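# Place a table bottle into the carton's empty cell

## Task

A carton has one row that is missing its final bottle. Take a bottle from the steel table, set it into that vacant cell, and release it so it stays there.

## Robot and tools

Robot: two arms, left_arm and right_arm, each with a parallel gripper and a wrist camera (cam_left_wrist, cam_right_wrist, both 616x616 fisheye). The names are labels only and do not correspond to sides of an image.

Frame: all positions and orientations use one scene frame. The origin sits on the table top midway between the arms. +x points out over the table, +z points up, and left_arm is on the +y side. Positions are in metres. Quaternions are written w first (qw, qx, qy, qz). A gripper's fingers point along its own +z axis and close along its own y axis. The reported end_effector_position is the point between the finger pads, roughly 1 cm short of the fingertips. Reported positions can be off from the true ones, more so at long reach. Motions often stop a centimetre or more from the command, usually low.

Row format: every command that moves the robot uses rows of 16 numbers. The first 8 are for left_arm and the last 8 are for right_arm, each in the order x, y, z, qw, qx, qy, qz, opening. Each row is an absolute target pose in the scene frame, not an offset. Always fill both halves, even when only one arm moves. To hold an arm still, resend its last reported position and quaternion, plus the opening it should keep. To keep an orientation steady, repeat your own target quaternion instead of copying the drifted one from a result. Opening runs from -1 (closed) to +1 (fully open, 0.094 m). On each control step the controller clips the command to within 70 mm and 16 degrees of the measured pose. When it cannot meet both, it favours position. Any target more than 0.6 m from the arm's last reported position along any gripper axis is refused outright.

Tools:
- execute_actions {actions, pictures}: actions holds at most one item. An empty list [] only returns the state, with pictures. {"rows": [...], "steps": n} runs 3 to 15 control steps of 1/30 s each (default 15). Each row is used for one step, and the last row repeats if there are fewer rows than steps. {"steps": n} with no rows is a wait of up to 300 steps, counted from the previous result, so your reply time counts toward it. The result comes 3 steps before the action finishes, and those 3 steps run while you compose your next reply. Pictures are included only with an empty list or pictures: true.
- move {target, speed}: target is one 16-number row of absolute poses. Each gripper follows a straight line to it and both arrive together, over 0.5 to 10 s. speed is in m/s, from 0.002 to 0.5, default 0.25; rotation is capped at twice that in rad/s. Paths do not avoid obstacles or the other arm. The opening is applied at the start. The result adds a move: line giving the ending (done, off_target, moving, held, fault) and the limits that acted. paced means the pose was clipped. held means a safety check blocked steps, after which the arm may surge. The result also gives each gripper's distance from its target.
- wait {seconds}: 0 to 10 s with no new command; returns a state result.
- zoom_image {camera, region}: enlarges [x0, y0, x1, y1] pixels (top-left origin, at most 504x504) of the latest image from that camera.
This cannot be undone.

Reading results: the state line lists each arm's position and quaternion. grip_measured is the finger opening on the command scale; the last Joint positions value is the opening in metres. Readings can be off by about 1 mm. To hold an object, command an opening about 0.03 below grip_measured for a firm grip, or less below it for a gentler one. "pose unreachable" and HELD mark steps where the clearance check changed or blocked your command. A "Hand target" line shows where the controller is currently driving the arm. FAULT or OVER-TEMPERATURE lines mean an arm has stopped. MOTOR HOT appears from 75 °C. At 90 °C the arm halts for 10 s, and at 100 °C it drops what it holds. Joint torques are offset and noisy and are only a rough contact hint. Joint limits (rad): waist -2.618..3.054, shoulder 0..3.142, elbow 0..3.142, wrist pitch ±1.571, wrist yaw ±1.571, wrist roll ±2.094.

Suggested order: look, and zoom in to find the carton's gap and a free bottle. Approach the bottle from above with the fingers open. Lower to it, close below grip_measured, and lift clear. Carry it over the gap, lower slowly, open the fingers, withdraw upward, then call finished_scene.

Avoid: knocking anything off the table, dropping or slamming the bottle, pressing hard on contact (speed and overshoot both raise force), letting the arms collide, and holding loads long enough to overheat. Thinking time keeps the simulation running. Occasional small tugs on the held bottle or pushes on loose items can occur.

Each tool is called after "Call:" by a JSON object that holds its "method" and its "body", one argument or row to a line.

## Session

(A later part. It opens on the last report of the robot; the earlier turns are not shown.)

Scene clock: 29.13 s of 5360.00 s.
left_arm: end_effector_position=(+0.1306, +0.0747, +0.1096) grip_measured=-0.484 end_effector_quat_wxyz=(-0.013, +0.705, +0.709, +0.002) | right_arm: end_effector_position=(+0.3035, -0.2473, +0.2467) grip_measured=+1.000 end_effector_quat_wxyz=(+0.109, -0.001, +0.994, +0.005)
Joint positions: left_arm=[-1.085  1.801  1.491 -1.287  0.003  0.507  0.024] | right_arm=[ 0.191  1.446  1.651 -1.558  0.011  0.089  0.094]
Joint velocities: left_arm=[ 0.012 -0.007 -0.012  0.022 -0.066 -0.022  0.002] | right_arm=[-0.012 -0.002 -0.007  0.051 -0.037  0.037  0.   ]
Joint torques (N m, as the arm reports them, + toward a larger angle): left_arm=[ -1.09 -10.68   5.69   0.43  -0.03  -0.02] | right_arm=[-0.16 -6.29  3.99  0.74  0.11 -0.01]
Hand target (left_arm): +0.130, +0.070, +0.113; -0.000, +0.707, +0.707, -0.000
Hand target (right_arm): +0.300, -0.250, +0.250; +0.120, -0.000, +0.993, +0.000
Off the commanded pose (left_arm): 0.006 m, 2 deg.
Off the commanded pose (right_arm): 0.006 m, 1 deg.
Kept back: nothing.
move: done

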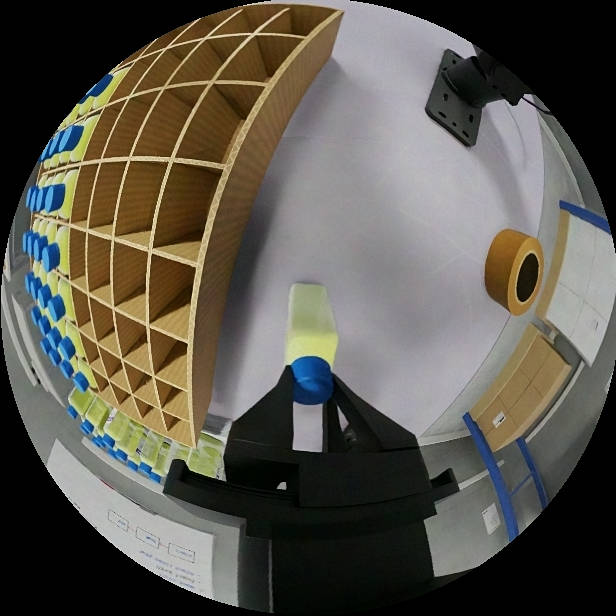

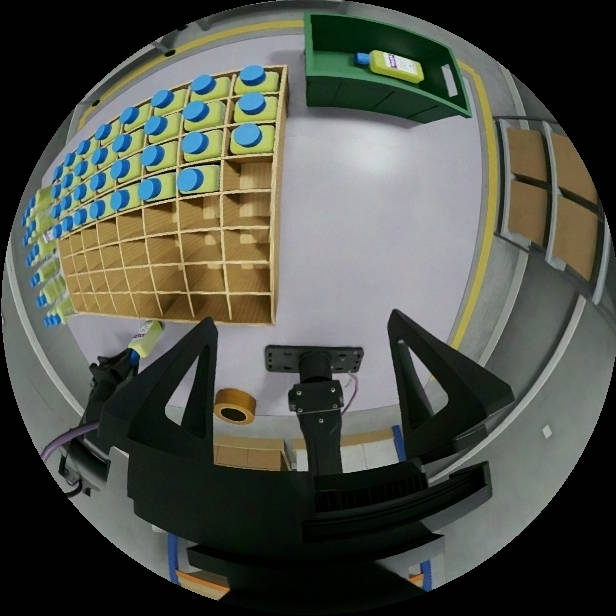

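Call:
{"method": "move", "body": {
  "target": [0.13,0.07,0.101,0,0.707,0.707,0,-0.55, 0.3,-0.25,0.25,0.12,0,0.992,0,1],
  "speed": 0.02
}}

Scene clock: 30.27 s of 5360.00 s.
left_arm: end_effector_position=(+0.1303, +0.0753, +0.1007) grip_measured=-0.484 end_effector_quat_wxyz=(-0.013, +0.705, +0.709, +0.002) | right_arm: end_effector_position=(+0.3035, -0.2473, +0.2467) grip_measured=+1.000 end_effector_quat_wxyz=(+0.109, -0.001, +0.994, +0.005)
Joint positions: left_arm=[-1.085  1.801  1.456 -1.252  0.003  0.507  0.024] | right_arm=[ 0.191  1.446  1.651 -1.558  0.011  0.089  0.094]
Joint velocities: left_arm=[-0.007 -0.012 -0.007  0.051  0.007 -0.066  0.001] | right_arm=[-0.017 -0.012  0.002  0.037  0.051  0.125  0.   ]
Joint torques (N m, as the arm reports them, + toward a larger angle): left_arm=[ -1.11 -10.31   5.01   0.49  -0.04  -0.03] | right_arm=[-0.1  -6.24  3.96  0.75  0.12 -0.02]
Hand target (left_arm): +0.130, +0.070, +0.101; -0.000, +0.707, +0.707, -0.000
Hand target (right_arm): +0.300, -0.250, +0.250; +0.120, -0.000, +0.993, +0.000
Off the commanded pose (left_arm): 0.005 m, 2 deg.
Off the commanded pose (right_arm): 0.006 m, 1 deg.
Kept back: nothing.
move: done

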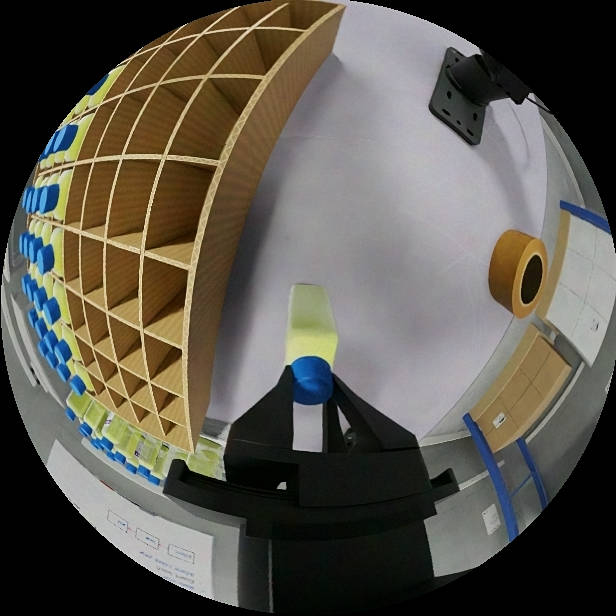

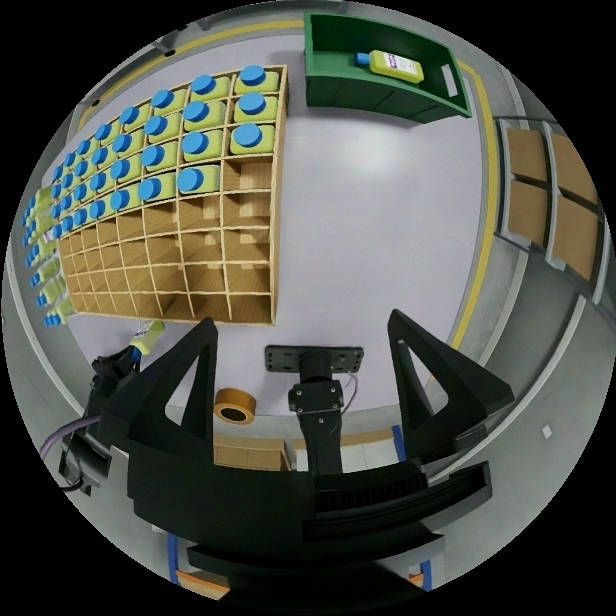

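Call:
{"method": "move", "body": {
  "target": [0.13,0.07,0.101,0,0.707,0.707,0,0.2, 0.3,-0.25,0.25,0.12,0,0.992,0,1],
  "speed": 0.02
}}

Call:
{"method": "move", "body": {
  "target": [0.13,0.07,0.16,0,0.707,0.707,0,0.2, 0.2,-0.2,0.22,0.1,0,0.995,0,0.3],
  "speed": 0.15
}}

Call:
{"method": "move", "body": {
  "target": [0.13,0.36,0.2,0,0,1,0,0.2, 0.13,0.075,0.17,0.1,0,0.995,0,0.3],
  "speed": 0.25
}}

Scene clock: 31.40 s of 5360.00 s.
left_arm: end_effector_position=(+0.1316, +0.0728, +0.1007) grip_measured=+0.198 end_effector_quat_wxyz=(-0.008, +0.705, +0.709, +0.001) | right_arm: end_effector_position=(+0.3035, -0.2473, +0.2467) grip_measured=+1.000 end_effector_quat_wxyz=(+0.109, -0.001, +0.994, +0.005)
Joint positions: left_arm=[-1.085  1.801  1.456 -1.24   0.003  0.507  0.056] | right_arm=[ 0.191  1.446  1.651 -1.558  0.011  0.089  0.094]
Joint velocities: left_arm=[ 0.012 -0.017 -0.017 -0.007  0.007 -0.007 -0.   ] | right_arm=[-0.002  0.002 -0.007 -0.095  0.007  0.066  0.   ]
Joint torques (N m, as the arm reports them, + toward a larger angle): left_arm=[ -1.04 -10.36   4.98   0.41  -0.04  -0.01] | right_arm=[-0.17 -6.23  4.03  0.75  0.11 -0.02]
Hand target (left_arm): +0.130, +0.070, +0.101; -0.000, +0.707, +0.707, -0.000
Hand target (right_arm): +0.300, -0.250, +0.250; +0.120, -0.000, +0.993, +0.000
Off the commanded pose (left_arm): 0.003 m, 1 deg.
Off the commanded pose (right_arm): 0.006 m, 1 deg.
Kept back: nothing.
move: done

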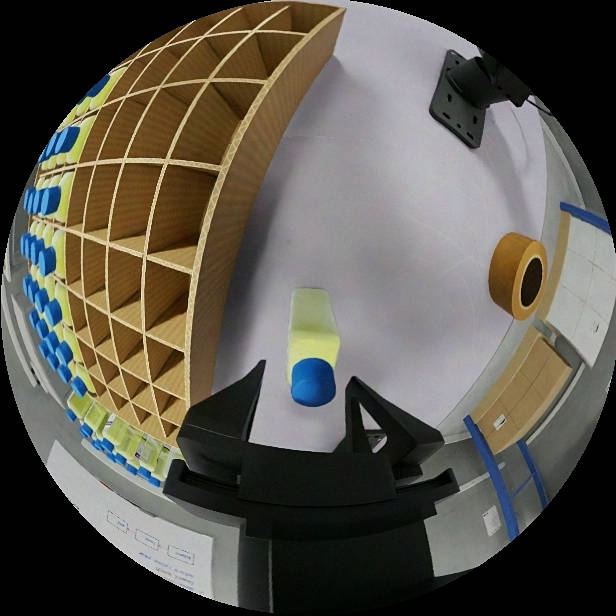

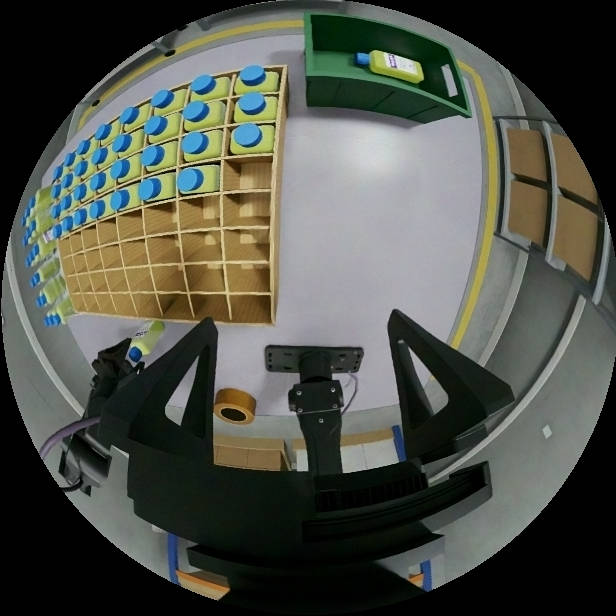

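Scene clock: 32.80 s of 5360.00 s.
left_arm: end_effector_position=(+0.1306, +0.0747, +0.1522) grip_measured=+0.198 end_effector_quat_wxyz=(-0.012, +0.705, +0.709, +0.002) | right_arm: end_effector_position=(+0.2036, -0.1958, +0.2227) grip_measured=+0.303 end_effector_quat_wxyz=(+0.116, -0.002, +0.993, +0.018)
Joint positions: left_arm=[-1.085  1.801  1.66  -1.454  0.003  0.507  0.056] | right_arm=[ 0.591  1.105  1.316 -1.559  0.077  0.48   0.061]
Joint velocities: left_arm=[-0.012  0.012 -0.007 -0.007  0.007 -0.007 -0.001] | right_arm=[ 0.002  0.007 -0.002 -0.037  0.022  0.007 -0.   ]
Joint torques (N m, as the arm reports them, + toward a larger angle): left_arm=[ -1.05 -10.1    7.66   0.24  -0.01  -0.02] | right_arm=[ 0.89 -2.38  3.81  0.6   0.18  0.05]
Hand target (left_arm): +0.130, +0.070, +0.160; -0.000, +0.707, +0.707, -0.000
Hand target (right_arm): +0.199, -0.200, +0.220; +0.116, -0.001, +0.993, +0.010
Off the commanded pose (left_arm): 0.009 m, 1 deg.
Off the commanded pose (right_arm): 0.006 m, 3 deg.
joint sent to its limit (right arm) — the command would take joint 4 (wrist pitch) past its lower limit, so that joint was sent only as far as its limit.
Kept back: nothing.
move: off_target (right_arm)

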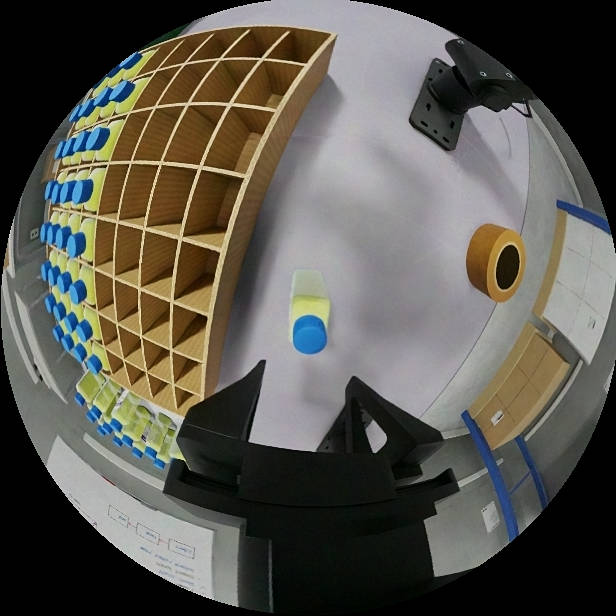

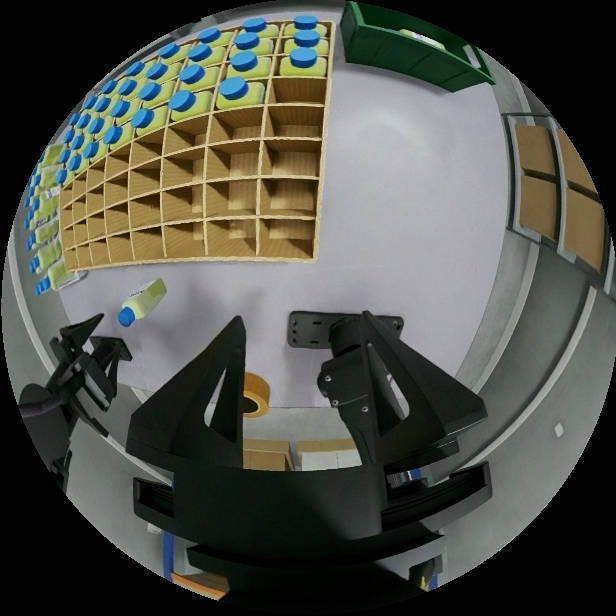

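Scene clock: 36.30 s of 5360.00 s.
left_arm: end_effector_position=(+0.1354, +0.3545, +0.1953) grip_measured=+0.198 end_effector_quat_wxyz=(+0.055, +0.001, +0.998, -0.005) | right_arm: end_effector_position=(+0.1237, +0.0727, +0.1610) grip_measured=+0.303 end_effector_quat_wxyz=(+0.088, -0.001, +0.996, -0.006)
Joint positions: left_arm=[-0.044  1.103  1.219 -1.577  0.008 -0.016  0.056] | right_arm=[ 1.506  1.879  1.784 -1.459  0.177  1.403  0.061]
Joint velocities: left_arm=[-0.022  0.017  0.007  0.007 -0.022 -0.081  0.   ] | right_arm=[ 0.012  0.002  0.002  0.066 -0.022  0.007  0.   ]
Joint torques (N m, as the arm reports them, + toward a larger angle): left_arm=[ 1.14 -3.92  5.2   0.49  0.    0.13] | right_arm=[ 0.78 -8.35  7.13  0.21  0.3   0.08]
Hand target (left_arm): +0.132, +0.356, +0.198; +0.063, -0.001, +0.998, -0.004
Hand target (right_arm): +0.125, +0.075, +0.167; +0.099, +0.000, +0.995, -0.002
Off the commanded pose (left_arm): 0.009 m, 6 deg.
Off the commanded pose (right_arm): 0.011 m, 2 deg.
joint sent to its limit (left arm) — the command would take joint 4 (wrist pitch) past its lower limit, so that joint was sent only as far as its limit.
Kept back: nothing.
move: off_target (left_arm, right_arm)

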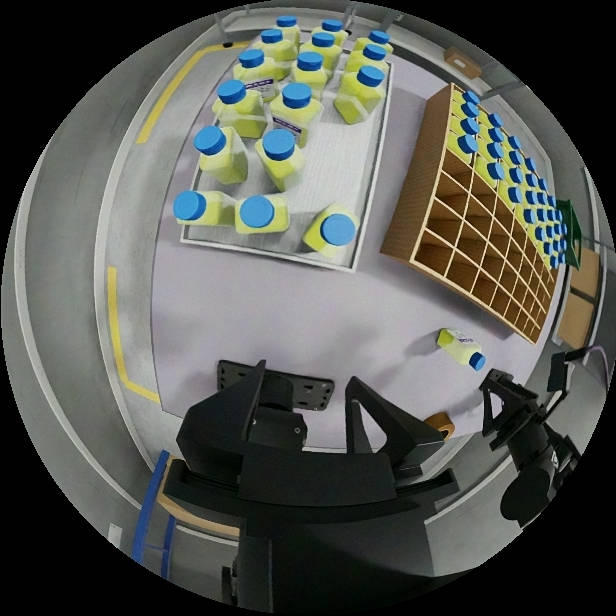

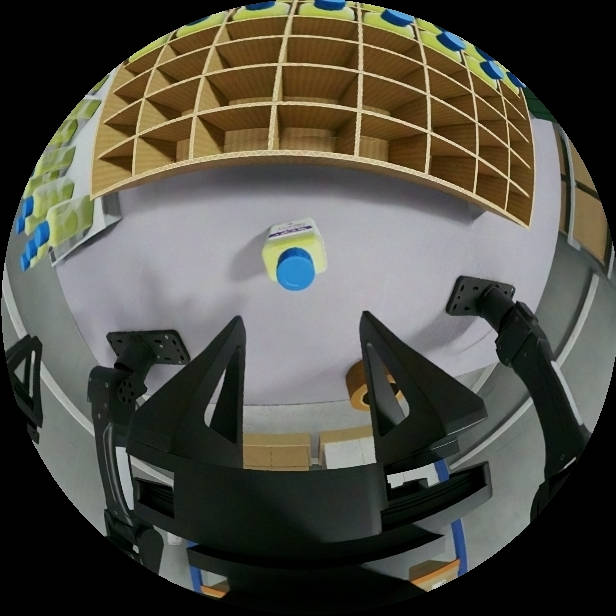

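Call:
{"method": "zoom_image", "body": {
  "camera": "cam_right_wrist",
  "region": [190, 120, 410, 340]
}}

Region (190, 120, 410, 340) of cam_right_wrist's 616x616 image, scaled by 2.291, with more detail than that image has.

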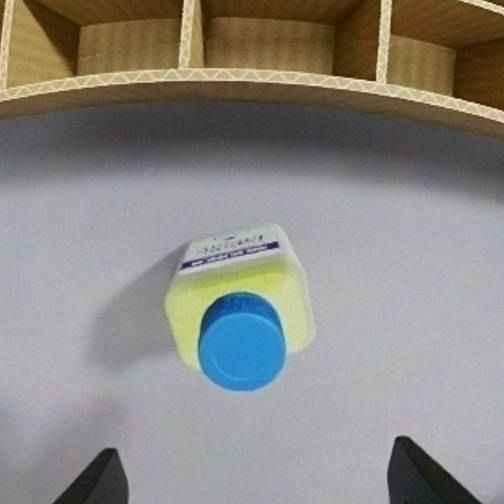

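Call:
{"method": "move", "body": {
  "target": [0.13,0.36,0.2,0.06,0,0.998,0,0.2, 0.136,0.08,0.128,0.0995,-0.0953,0.9904,0.0096,0.3],
  "speed": 0.08
}}

Scene clock: 38.30 s of 5360.00 s.
left_arm: end_effector_position=(+0.1340, +0.3567, +0.1977) grip_measured=+0.198 end_effector_quat_wxyz=(+0.063, +0.003, +0.998, -0.004) | right_arm: end_effector_position=(+0.1306, +0.0804, +0.1219) grip_measured=+0.303 end_effector_quat_wxyz=(+0.091, -0.097, +0.991, -0.003)
Joint positions: left_arm=[-0.03   1.086  1.219 -1.577  0.008  0.001  0.056] | right_arm=[ 1.49   1.879  1.628 -1.276  0.177  1.192  0.061]
Joint velocities: left_arm=[ 0.002  0.002  0.002 -0.007 -0.022 -0.022 -0.   ] | right_arm=[ 0.017 -0.027  0.002  0.022 -0.007 -0.051 -0.001]
Joint torques (N m, as the arm reports them, + toward a larger angle): left_arm=[ 1.18 -3.81  4.91  0.51 -0.07  0.11] | right_arm=[ -0.9  -10.69   4.27   0.51   0.22  -0.09]
Hand target (left_arm): +0.131, +0.360, +0.199; +0.070, -0.000, +0.998, +0.000
Hand target (right_arm): +0.136, +0.080, +0.128; +0.099, -0.095, +0.990, +0.009
Off the commanded pose (left_arm): 0.006 m, 1 deg.
Off the commanded pose (right_arm): 0.008 m, 2 deg.
joint sent to its limit (left arm) — the command would take joint 4 (wrist pitch) past its lower limit, so that joint was sent only as far as its limit.
Kept back: nothing.
move: done

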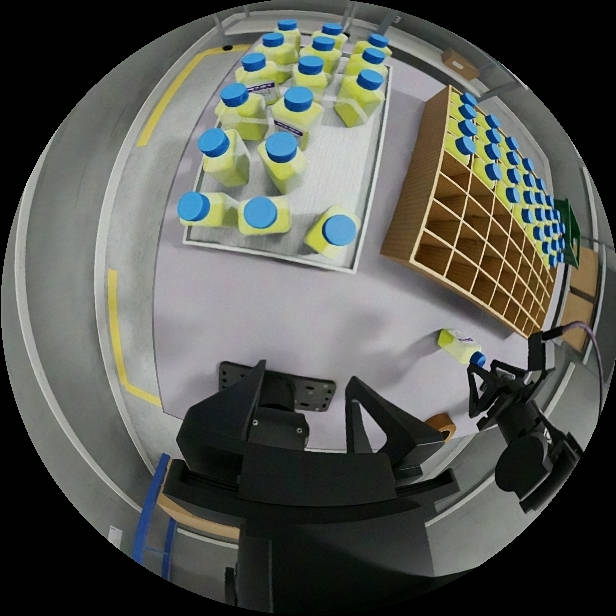

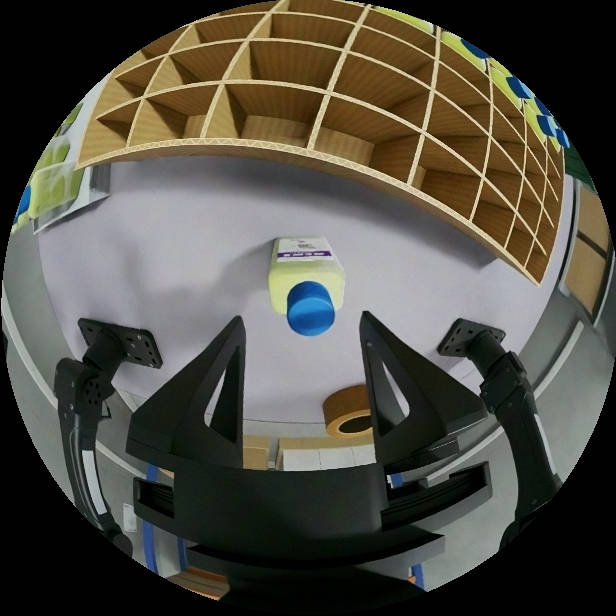

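Call:
{"method": "move", "body": {
  "target": [0.13,0.36,0.2,0.06,0,0.998,0,0.2, 0.136,0.076,0.105,0.0995,-0.0953,0.9904,0.0096,0.3],
  "speed": 0.04
}}

Call:
{"method": "move", "body": {
  "target": [0.13,0.36,0.2,0.06,0,0.998,0,0.2, 0.136,0.076,0.105,0.0995,-0.0953,0.9904,0.0096,-0.55],
  "speed": 0.04
}}

Scene clock: 39.50 s of 5360.00 s.
left_arm: end_effector_position=(+0.1340, +0.3567, +0.1977) grip_measured=+0.198 end_effector_quat_wxyz=(+0.063, +0.003, +0.998, -0.004) | right_arm: end_effector_position=(+0.1299, +0.0765, +0.1012) grip_measured=+0.303 end_effector_quat_wxyz=(+0.092, -0.099, +0.991, -0.000)
Joint positions: left_arm=[-0.03   1.086  1.219 -1.577  0.008  0.001  0.056] | right_arm=[ 1.49   1.862  1.523 -1.181  0.177  1.189  0.061]
Joint velocities: left_arm=[-0.007 -0.017 -0.012  0.051  0.007 -0.051 -0.001] | right_arm=[-0.012  0.007 -0.007  0.007 -0.007 -0.022 -0.001]
Joint torques (N m, as the arm reports them, + toward a larger angle): left_arm=[ 1.14 -3.72  4.98  0.52 -0.07  0.1 ] | right_arm=[ -1.01 -10.04   4.32   0.5    0.22  -0.12]
Hand target (left_arm): +0.131, +0.360, +0.199; +0.071, -0.000, +0.998, +0.000
Hand target (right_arm): +0.136, +0.076, +0.105; +0.100, -0.095, +0.990, +0.010
Off the commanded pose (left_arm): 0.006 m, 1 deg.
Off the commanded pose (right_arm): 0.007 m, 2 deg.
joint sent to its limit (left arm) — the command would take joint 4 (wrist pitch) past its lower limit, so that joint was sent only as far as its limit.
Kept back: nothing.
move: done

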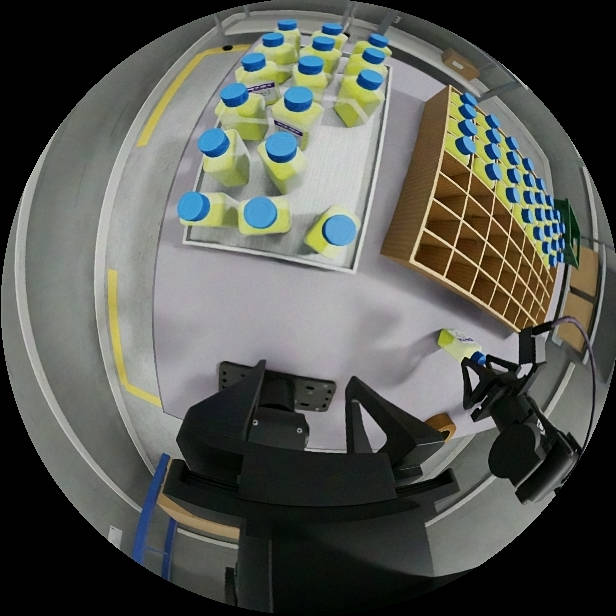

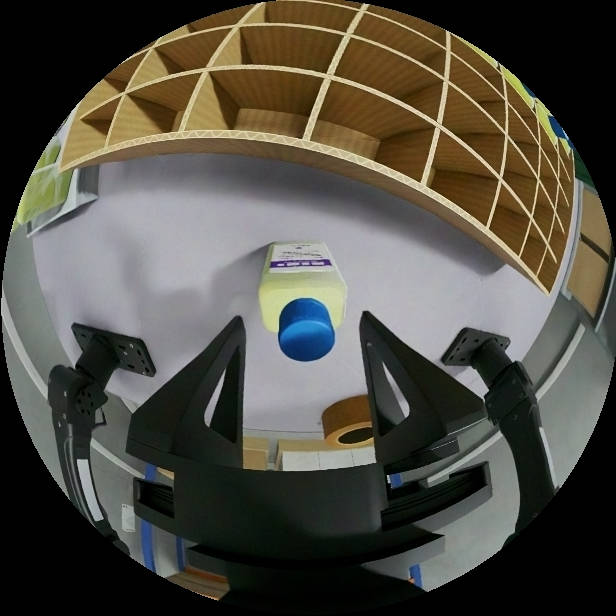

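Scene clock: 40.20 s of 5360.00 s.
left_arm: end_effector_position=(+0.1340, +0.3567, +0.1977) grip_measured=+0.198 end_effector_quat_wxyz=(+0.063, +0.003, +0.998, -0.004) | right_arm: end_effector_position=(+0.1298, +0.0766, +0.1012) grip_measured=-0.487 end_effector_quat_wxyz=(+0.091, -0.099, +0.991, -0.000)
Joint positions: left_arm=[-0.03   1.086  1.219 -1.577  0.008  0.001  0.056] | right_arm=[ 1.49   1.862  1.523 -1.181  0.176  1.188  0.024]
Joint velocities: left_arm=[-0.027 -0.022 -0.012 -0.022  0.11  -0.051 -0.001] | right_arm=[-0.012 -0.012  0.007 -0.007 -0.051 -0.037  0.001]
Joint torques (N m, as the arm reports them, + toward a larger angle): left_arm=[ 1.15 -3.78  5.01  0.54 -0.07  0.08] | right_arm=[ -1.06 -10.05   4.3    0.56   0.2   -0.1 ]
Hand target (left_arm): +0.131, +0.360, +0.199; +0.071, -0.000, +0.998, +0.000
Hand target (right_arm): +0.136, +0.076, +0.105; +0.100, -0.095, +0.990, +0.009
Off the commanded pose (left_arm): 0.006 m, 1 deg.
Off the commanded pose (right_arm): 0.007 m, 2 deg.
joint sent to its limit (left arm) — the command would take joint 4 (wrist pitch) past its lower limit, so that joint was sent only as far as its limit.
Kept back: nothing.
move: done

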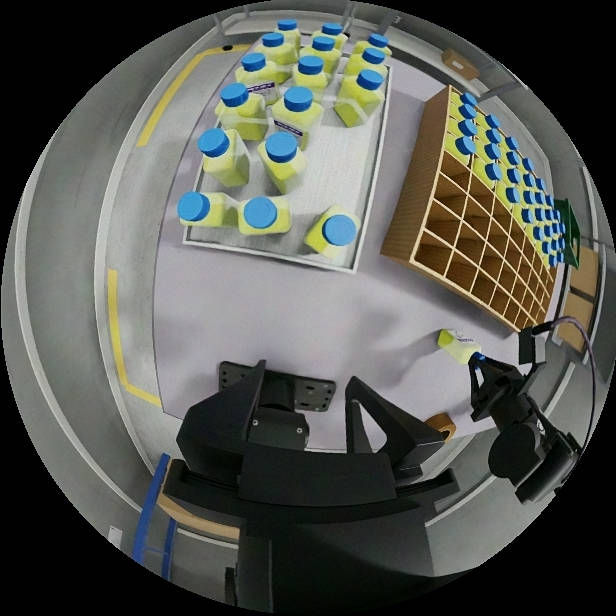

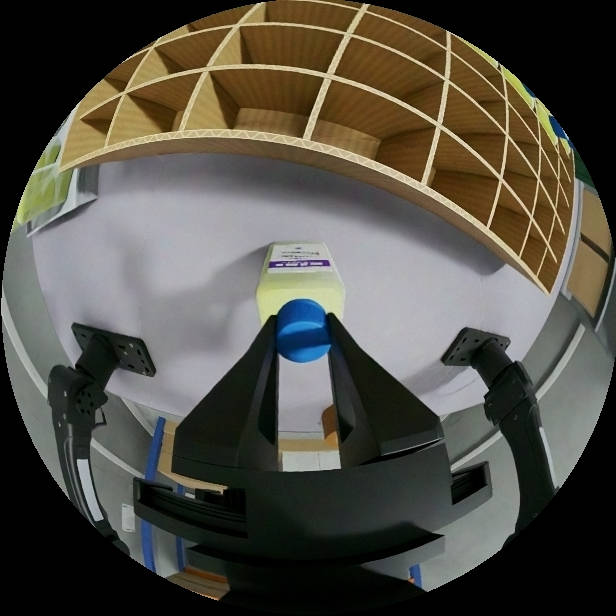

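Call:
{"method": "move", "body": {
  "target": [0.13,0.36,0.2,0.06,0,0.998,0,0.2, 0.14,0.0,0.24,0.0995,-0.04,0.994,0.004,-0.55],
  "speed": 0.15
}}

Call:
{"method": "move", "body": {
  "target": [0.13,0.36,0.2,0.06,0,0.998,0,0.2, 0.40,-0.197,0.235,0.1,0.026,0.9946,-0.003,-0.55],
  "speed": 0.2
}}

Scene clock: 41.90 s of 5360.00 s.
left_arm: end_effector_position=(+0.1340, +0.3567, +0.1977) grip_measured=+0.198 end_effector_quat_wxyz=(+0.063, +0.003, +0.998, -0.004) | right_arm: end_effector_position=(+0.1361, +0.0031, +0.2313) grip_measured=-0.487 end_effector_quat_wxyz=(+0.105, -0.049, +0.992, +0.046)
Joint positions: left_arm=[-0.03   1.086  1.219 -1.577  0.008  0.001  0.056] | right_arm=[ 1.423  1.566  1.698 -1.551  0.175  1.212  0.024]
Joint velocities: left_arm=[ 0.002 -0.007 -0.007 -0.022 -0.066 -0.066  0.   ] | right_arm=[ 0.002  0.012 -0.007 -0.007 -0.066 -0.037 -0.001]
Joint torques (N m, as the arm reports them, + toward a larger angle): left_arm=[ 1.17 -3.74  4.99  0.52 -0.07  0.09] | right_arm=[-0.75 -6.05  7.09  0.42  0.24 -0.04]
Hand target (left_arm): +0.131, +0.360, +0.199; +0.071, -0.000, +0.998, +0.000
Hand target (right_arm): +0.141, +0.001, +0.240; +0.115, -0.044, +0.991, +0.052
Off the commanded pose (left_arm): 0.006 m, 1 deg.
Off the commanded pose (right_arm): 0.010 m, 5 deg.
joint sent to its limit (left arm) — the command would take joint 4 (wrist pitch) past its lower limit, so that joint was sent only as far as its limit.
joint sent to its limit (right arm) — the command would take joint 4 (wrist pitch) past its lower limit, so that joint was sent only as far as its limit.
Kept back: nothing.
move: off_target (right_arm)

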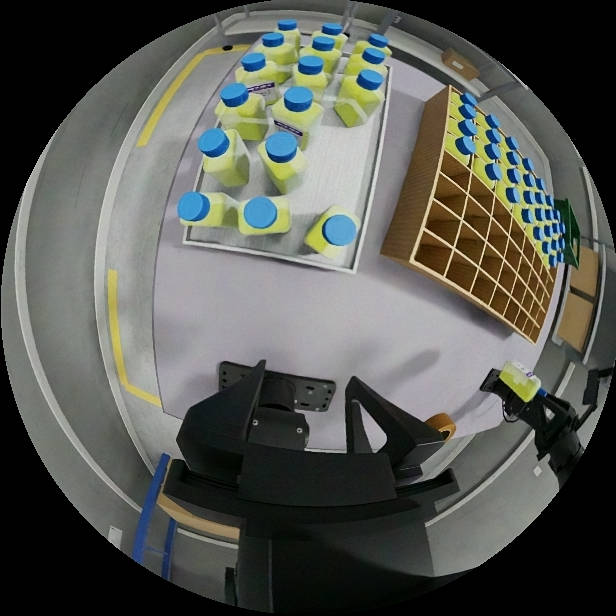

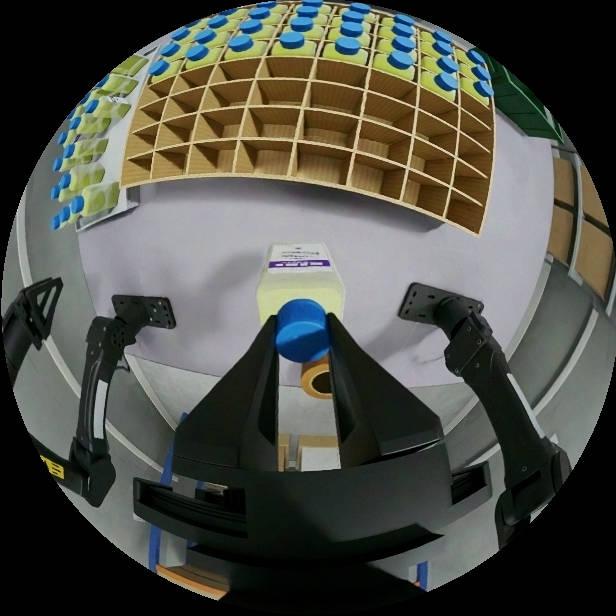

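Scene clock: 44.13 s of 5360.00 s.
left_arm: end_effector_position=(+0.1340, +0.3567, +0.1977) grip_measured=+0.198 end_effector_quat_wxyz=(+0.063, +0.003, +0.998, -0.004) | right_arm: end_effector_position=(+0.4055, -0.1976, +0.2244) grip_measured=-0.487 end_effector_quat_wxyz=(+0.094, +0.030, +0.995, -0.006)
Joint positions: left_arm=[-0.03   1.086  1.219 -1.577  0.008  0.001  0.056] | right_arm=[ 0.321  1.879  2.039 -1.551  0.059  0.278  0.024]
Joint velocities: left_arm=[-0.017 -0.012 -0.002  0.022 -0.051  0.007 -0.001] | right_arm=[-0.002 -0.012 -0.002  0.022  0.007 -0.066 -0.001]
Joint torques (N m, as the arm reports them, + toward a larger angle): left_arm=[ 1.16 -3.76  5.    0.51 -0.07  0.08] | right_arm=[-0.18 -8.79  7.33  0.49 -0.06 -0.1 ]
Hand target (left_arm): +0.131, +0.360, +0.199; +0.071, +0.000, +0.998, +0.000
Hand target (right_arm): +0.405, -0.197, +0.234; +0.102, +0.026, +0.994, -0.001
Off the commanded pose (left_arm): 0.006 m, 1 deg.
Off the commanded pose (right_arm): 0.012 m, 1 deg.
joint sent to its limit (left arm) — the command would take joint 4 (wrist pitch) past its lower limit, so that joint was sent only as far as its limit.
joint sent to its limit (right arm) — the command would take joint 4 (wrist pitch) past its lower limit, so that joint was sent only as far as its limit.
Kept back: nothing.
move: off_target (right_arm)

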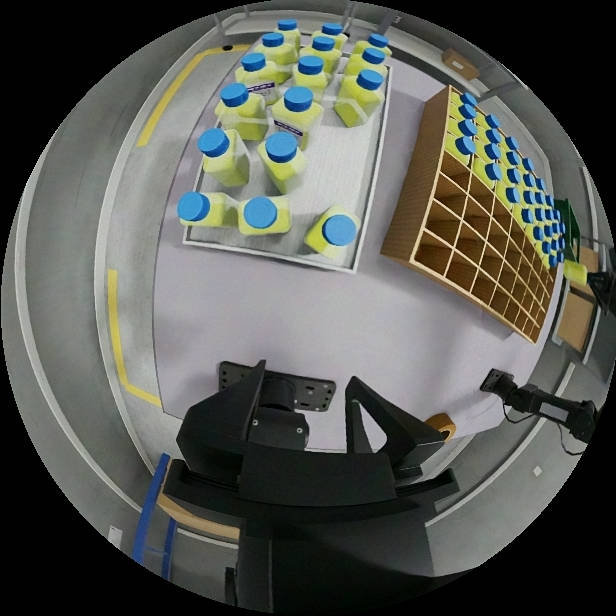

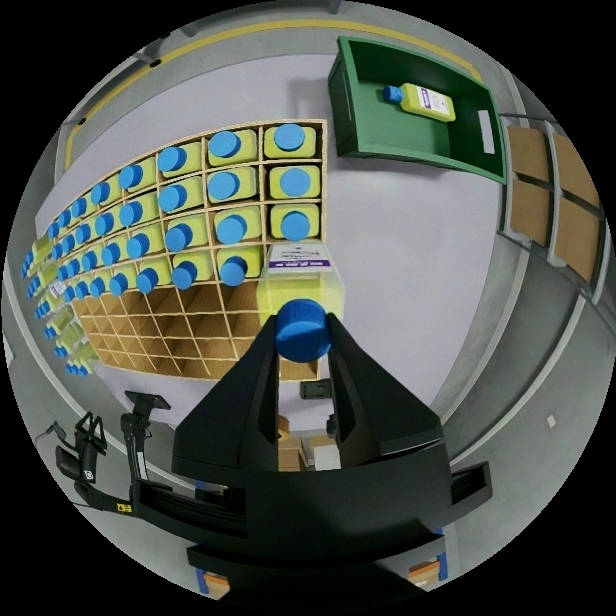

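Call:
{"method": "move", "body": {
  "target": [0.13,0.36,0.2,0.06,0,0.998,0,0.2, 0.396,-0.192,0.207,0.1,0.026,0.9946,-0.003,-0.55],
  "speed": 0.05
}}

Call:
{"method": "zoom_image", "body": {
  "camera": "cam_right_wrist",
  "region": [200, 160, 400, 360]
}}

Scene clock: 45.33 s of 5360.00 s.
left_arm: end_effector_position=(+0.1340, +0.3567, +0.1977) grip_measured=+0.198 end_effector_quat_wxyz=(+0.063, +0.003, +0.998, -0.004) | right_arm: end_effector_position=(+0.3940, -0.1961, +0.1998) grip_measured=-0.487 end_effector_quat_wxyz=(+0.079, +0.026, +0.997, -0.009)
Joint positions: left_arm=[-0.03   1.086  1.219 -1.577  0.008  0.001  0.056] | right_arm=[ 0.331  1.828  1.875 -1.47   0.058  0.28   0.024]
Joint velocities: left_arm=[-0.012  0.012  0.017  0.037  0.051  0.007  0.001] | right_arm=[-0.002  0.017  0.007  0.007 -0.022  0.007 -0.001]
Joint torques (N m, as the arm reports them, + toward a larger angle): left_arm=[ 1.13 -3.77  4.96  0.52 -0.07  0.08] | right_arm=[  0.94 -10.03   4.56   0.79   0.03   0.1 ]
Hand target (left_arm): +0.131, +0.360, +0.199; +0.071, -0.000, +0.998, +0.000
Hand target (right_arm): +0.396, -0.192, +0.207; +0.100, +0.026, +0.995, -0.003
Off the commanded pose (left_arm): 0.006 m, 1 deg.
Off the commanded pose (right_arm): 0.009 m, 3 deg.
joint sent to its limit (left arm) — the command would take joint 4 (wrist pitch) past its lower limit, so that joint was sent only as far as its limit.
Kept back: nothing.
move: off_target (right_arm)

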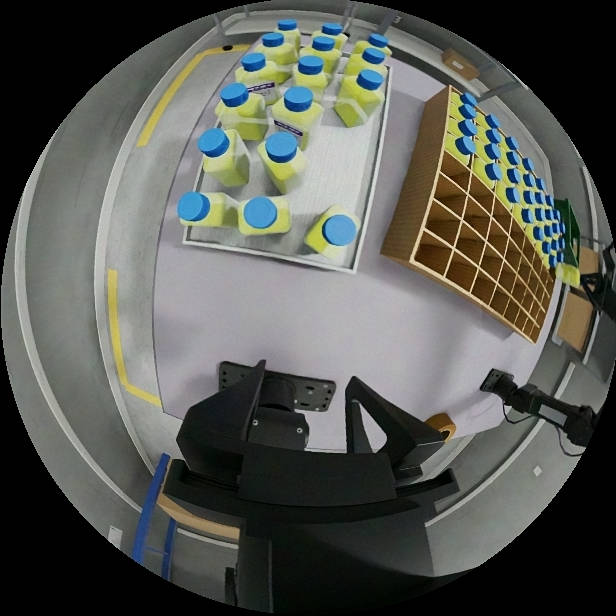

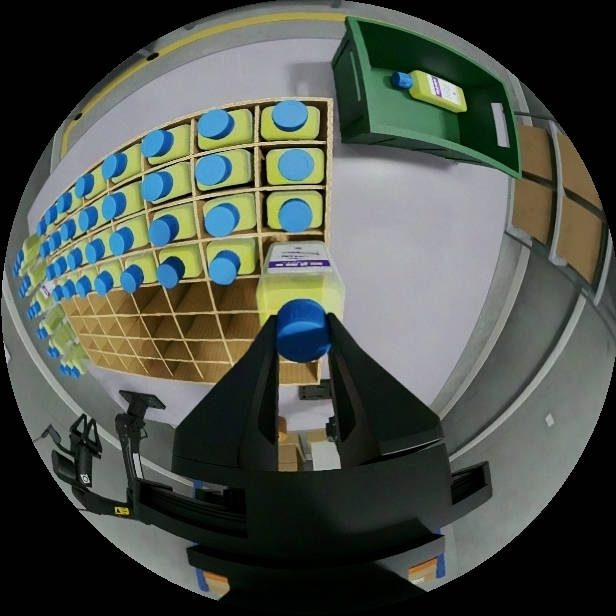

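Region (200, 160, 400, 360) of cam_right_wrist's 616x616 image, scaled by 2.520, with more detail than that image has.

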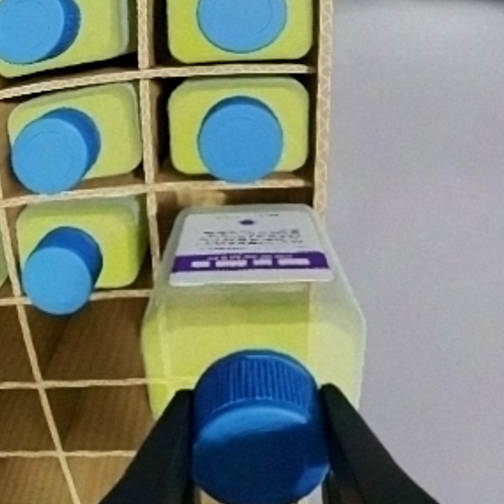

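Call:
{"method": "move", "body": {
  "target": [0.13,0.36,0.2,0.06,0,0.998,0,0.2, 0.398,-0.187,0.203,0.108,0.026,0.994,-0.001,-0.55],
  "speed": 0.03
}}

Call:
{"method": "zoom_image", "body": {
  "camera": "cam_right_wrist",
  "region": [200, 160, 400, 360]
}}

Scene clock: 46.80 s of 5360.00 s.
left_arm: end_effector_position=(+0.1340, +0.3567, +0.1977) grip_measured=+0.198 end_effector_quat_wxyz=(+0.063, +0.003, +0.998, -0.004) | right_arm: end_effector_position=(+0.3963, -0.1907, +0.1920) grip_measured=-0.487 end_effector_quat_wxyz=(+0.081, +0.026, +0.996, -0.008)
Joint positions: left_arm=[-0.03   1.086  1.219 -1.577  0.008  0.001  0.056] | right_arm=[ 0.344  1.828  1.842 -1.432  0.058  0.292  0.024]
Joint velocities: left_arm=[ 0.007 -0.002 -0.017  0.007  0.022 -0.022 -0.   ] | right_arm=[-0.022 -0.012 -0.007  0.051 -0.007 -0.081  0.   ]
Joint torques (N m, as the arm reports them, + toward a larger angle): left_arm=[ 1.15 -3.75  5.02  0.51 -0.07  0.09] | right_arm=[  0.88 -10.7    4.59   0.76   0.05   0.06]
Hand target (left_arm): +0.131, +0.360, +0.199; +0.071, -0.000, +0.998, +0.000
Hand target (right_arm): +0.398, -0.187, +0.203; +0.107, +0.026, +0.994, -0.001
Off the commanded pose (left_arm): 0.006 m, 1 deg.
Off the commanded pose (right_arm): 0.012 m, 3 deg.
joint sent to its limit (left arm) — the command would take joint 4 (wrist pitch) past its lower limit, so that joint was sent only as far as its limit.
Kept back: nothing.
move: off_target (right_arm)

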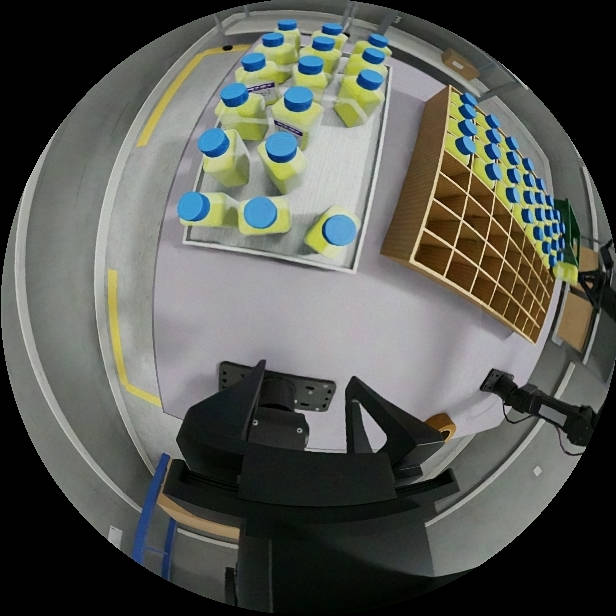

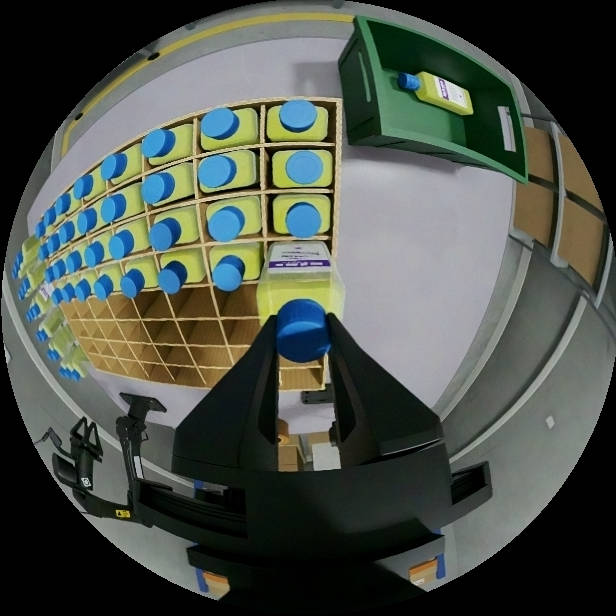

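Region (200, 160, 400, 360) of cam_right_wrist's 616x616 image, scaled by 2.520, with more detail than that image has.

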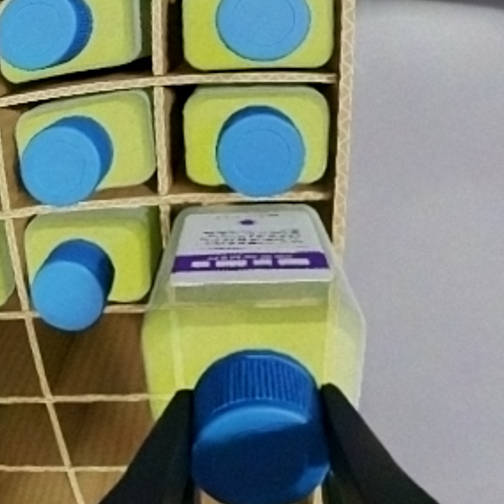

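Slightly too far forward; back 2–3 mm while descending.

Call:
{"method": "move", "body": {
  "target": [0.13,0.36,0.2,0.06,0,0.998,0,0.2, 0.395,-0.188,0.18,0.108,0.026,0.994,-0.001,-0.55],
  "speed": 0.025
}}

Call:
{"method": "zoom_image", "body": {
  "camera": "cam_right_wrist",
  "region": [200, 160, 400, 360]
}}

Scene clock: 48.33 s of 5360.00 s.
left_arm: end_effector_position=(+0.1340, +0.3567, +0.1977) grip_measured=+0.198 end_effector_quat_wxyz=(+0.063, +0.003, +0.998, -0.004) | right_arm: end_effector_position=(+0.3914, -0.1919, +0.1713) grip_measured=-0.487 end_effector_quat_wxyz=(+0.082, +0.026, +0.996, -0.007)
Joint positions: left_arm=[-0.03   1.086  1.219 -1.577  0.008  0.001  0.056] | right_arm=[ 0.344  1.788  1.707 -1.335  0.058  0.293  0.024]
Joint velocities: left_arm=[ 0.007 -0.007 -0.002 -0.051 -0.022 -0.007 -0.001] | right_arm=[ 0.022 -0.017 -0.007  0.095 -0.066  0.007 -0.001]
Joint torques (N m, as the arm reports them, + toward a larger angle): left_arm=[ 1.18 -3.77  5.02  0.52 -0.07  0.1 ] | right_arm=[  0.79 -10.14   4.78   0.78   0.06   0.1 ]
Hand target (left_arm): +0.131, +0.360, +0.199; +0.071, -0.000, +0.998, +0.000
Hand target (right_arm): +0.395, -0.188, +0.180; +0.107, +0.026, +0.994, -0.001
Off the commanded pose (left_arm): 0.006 m, 1 deg.
Off the commanded pose (right_arm): 0.010 m, 3 deg.
joint sent to its limit (left arm) — the command would take joint 4 (wrist pitch) past its lower limit, so that joint was sent only as far as its limit.
Kept back: nothing.
move: off_target (right_arm)

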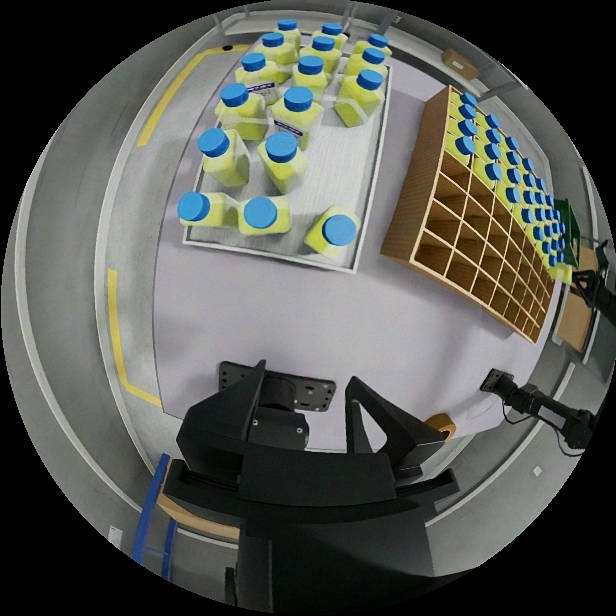

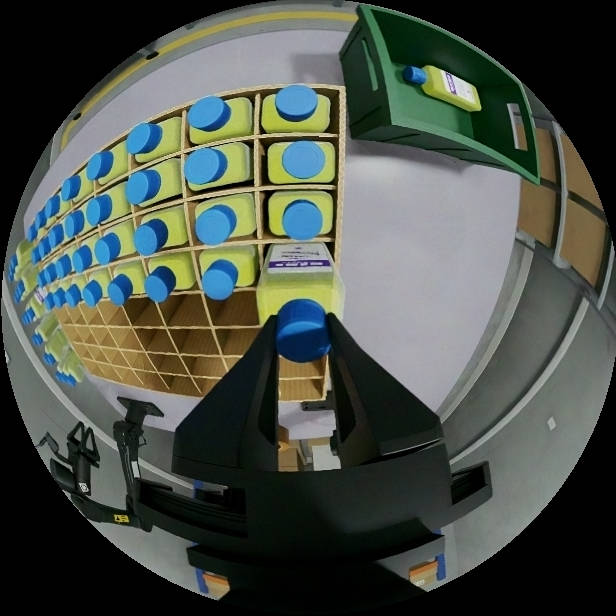

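Region (200, 160, 400, 360) of cam_right_wrist's 616x616 image, scaled by 2.520, with more detail than that image has.

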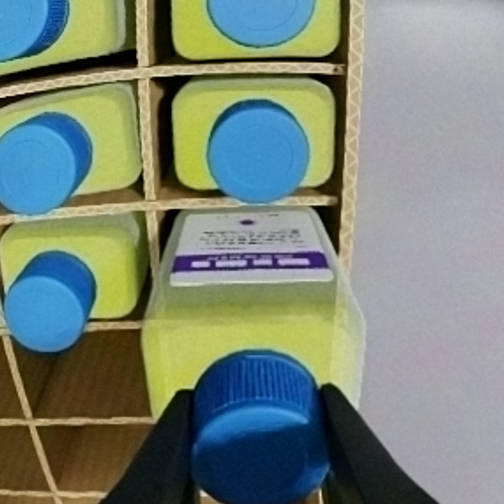

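It's inside. Continue down.

Call:
{"method": "move", "body": {
  "target": [0.13,0.36,0.2,0.06,0,0.998,0,0.2, 0.395,-0.188,0.113,0.108,0.026,0.994,-0.001,-0.55],
  "speed": 0.04
}}

Scene clock: 50.47 s of 5360.00 s.
left_arm: end_effector_position=(+0.1340, +0.3567, +0.1977) grip_measured=+0.198 end_effector_quat_wxyz=(+0.063, +0.003, +0.998, -0.004) | right_arm: end_effector_position=(+0.3921, -0.1918, +0.1067) grip_measured=-0.487 end_effector_quat_wxyz=(+0.088, +0.026, +0.996, -0.006)
Joint positions: left_arm=[-0.03   1.086  1.219 -1.577  0.008  0.001  0.056] | right_arm=[ 0.344  1.771  1.429 -1.061  0.058  0.293  0.024]
Joint velocities: left_arm=[ 0.022  0.007 -0.017 -0.037 -0.037 -0.007 -0.   ] | right_arm=[ 0.007  0.002  0.002  0.007 -0.007 -0.037  0.001]
Joint torques (N m, as the arm reports them, + toward a larger angle): left_arm=[ 1.12 -3.73  4.98  0.52 -0.06  0.07] | right_arm=[ 0.88 -9.77  4.55  0.83  0.07  0.08]
Hand target (left_arm): +0.131, +0.360, +0.199; +0.071, -0.000, +0.998, +0.000
Hand target (right_arm): +0.395, -0.188, +0.113; +0.108, +0.026, +0.994, -0.001
Off the commanded pose (left_arm): 0.006 m, 1 deg.
Off the commanded pose (right_arm): 0.008 m, 2 deg.
joint sent to its limit (left arm) — the command would take joint 4 (wrist pitch) past its lower limit, so that joint was sent only as far as its limit.
Kept back: nothing.
move: done

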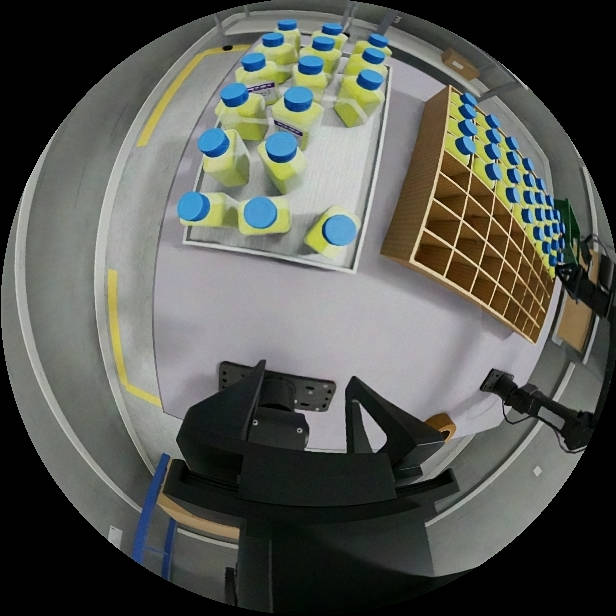

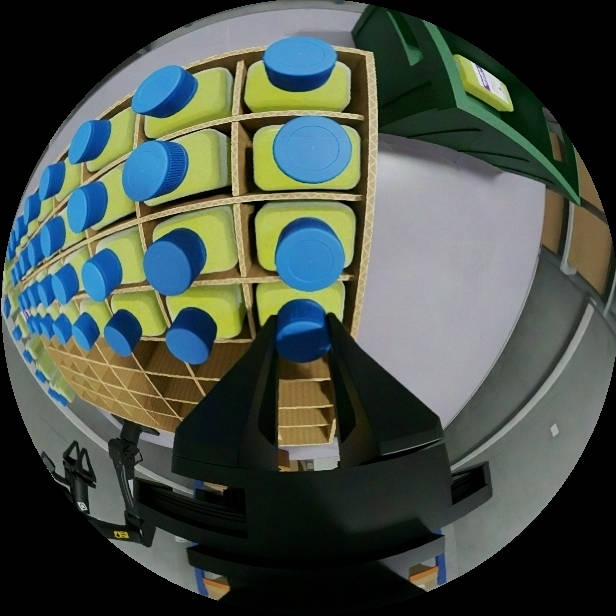

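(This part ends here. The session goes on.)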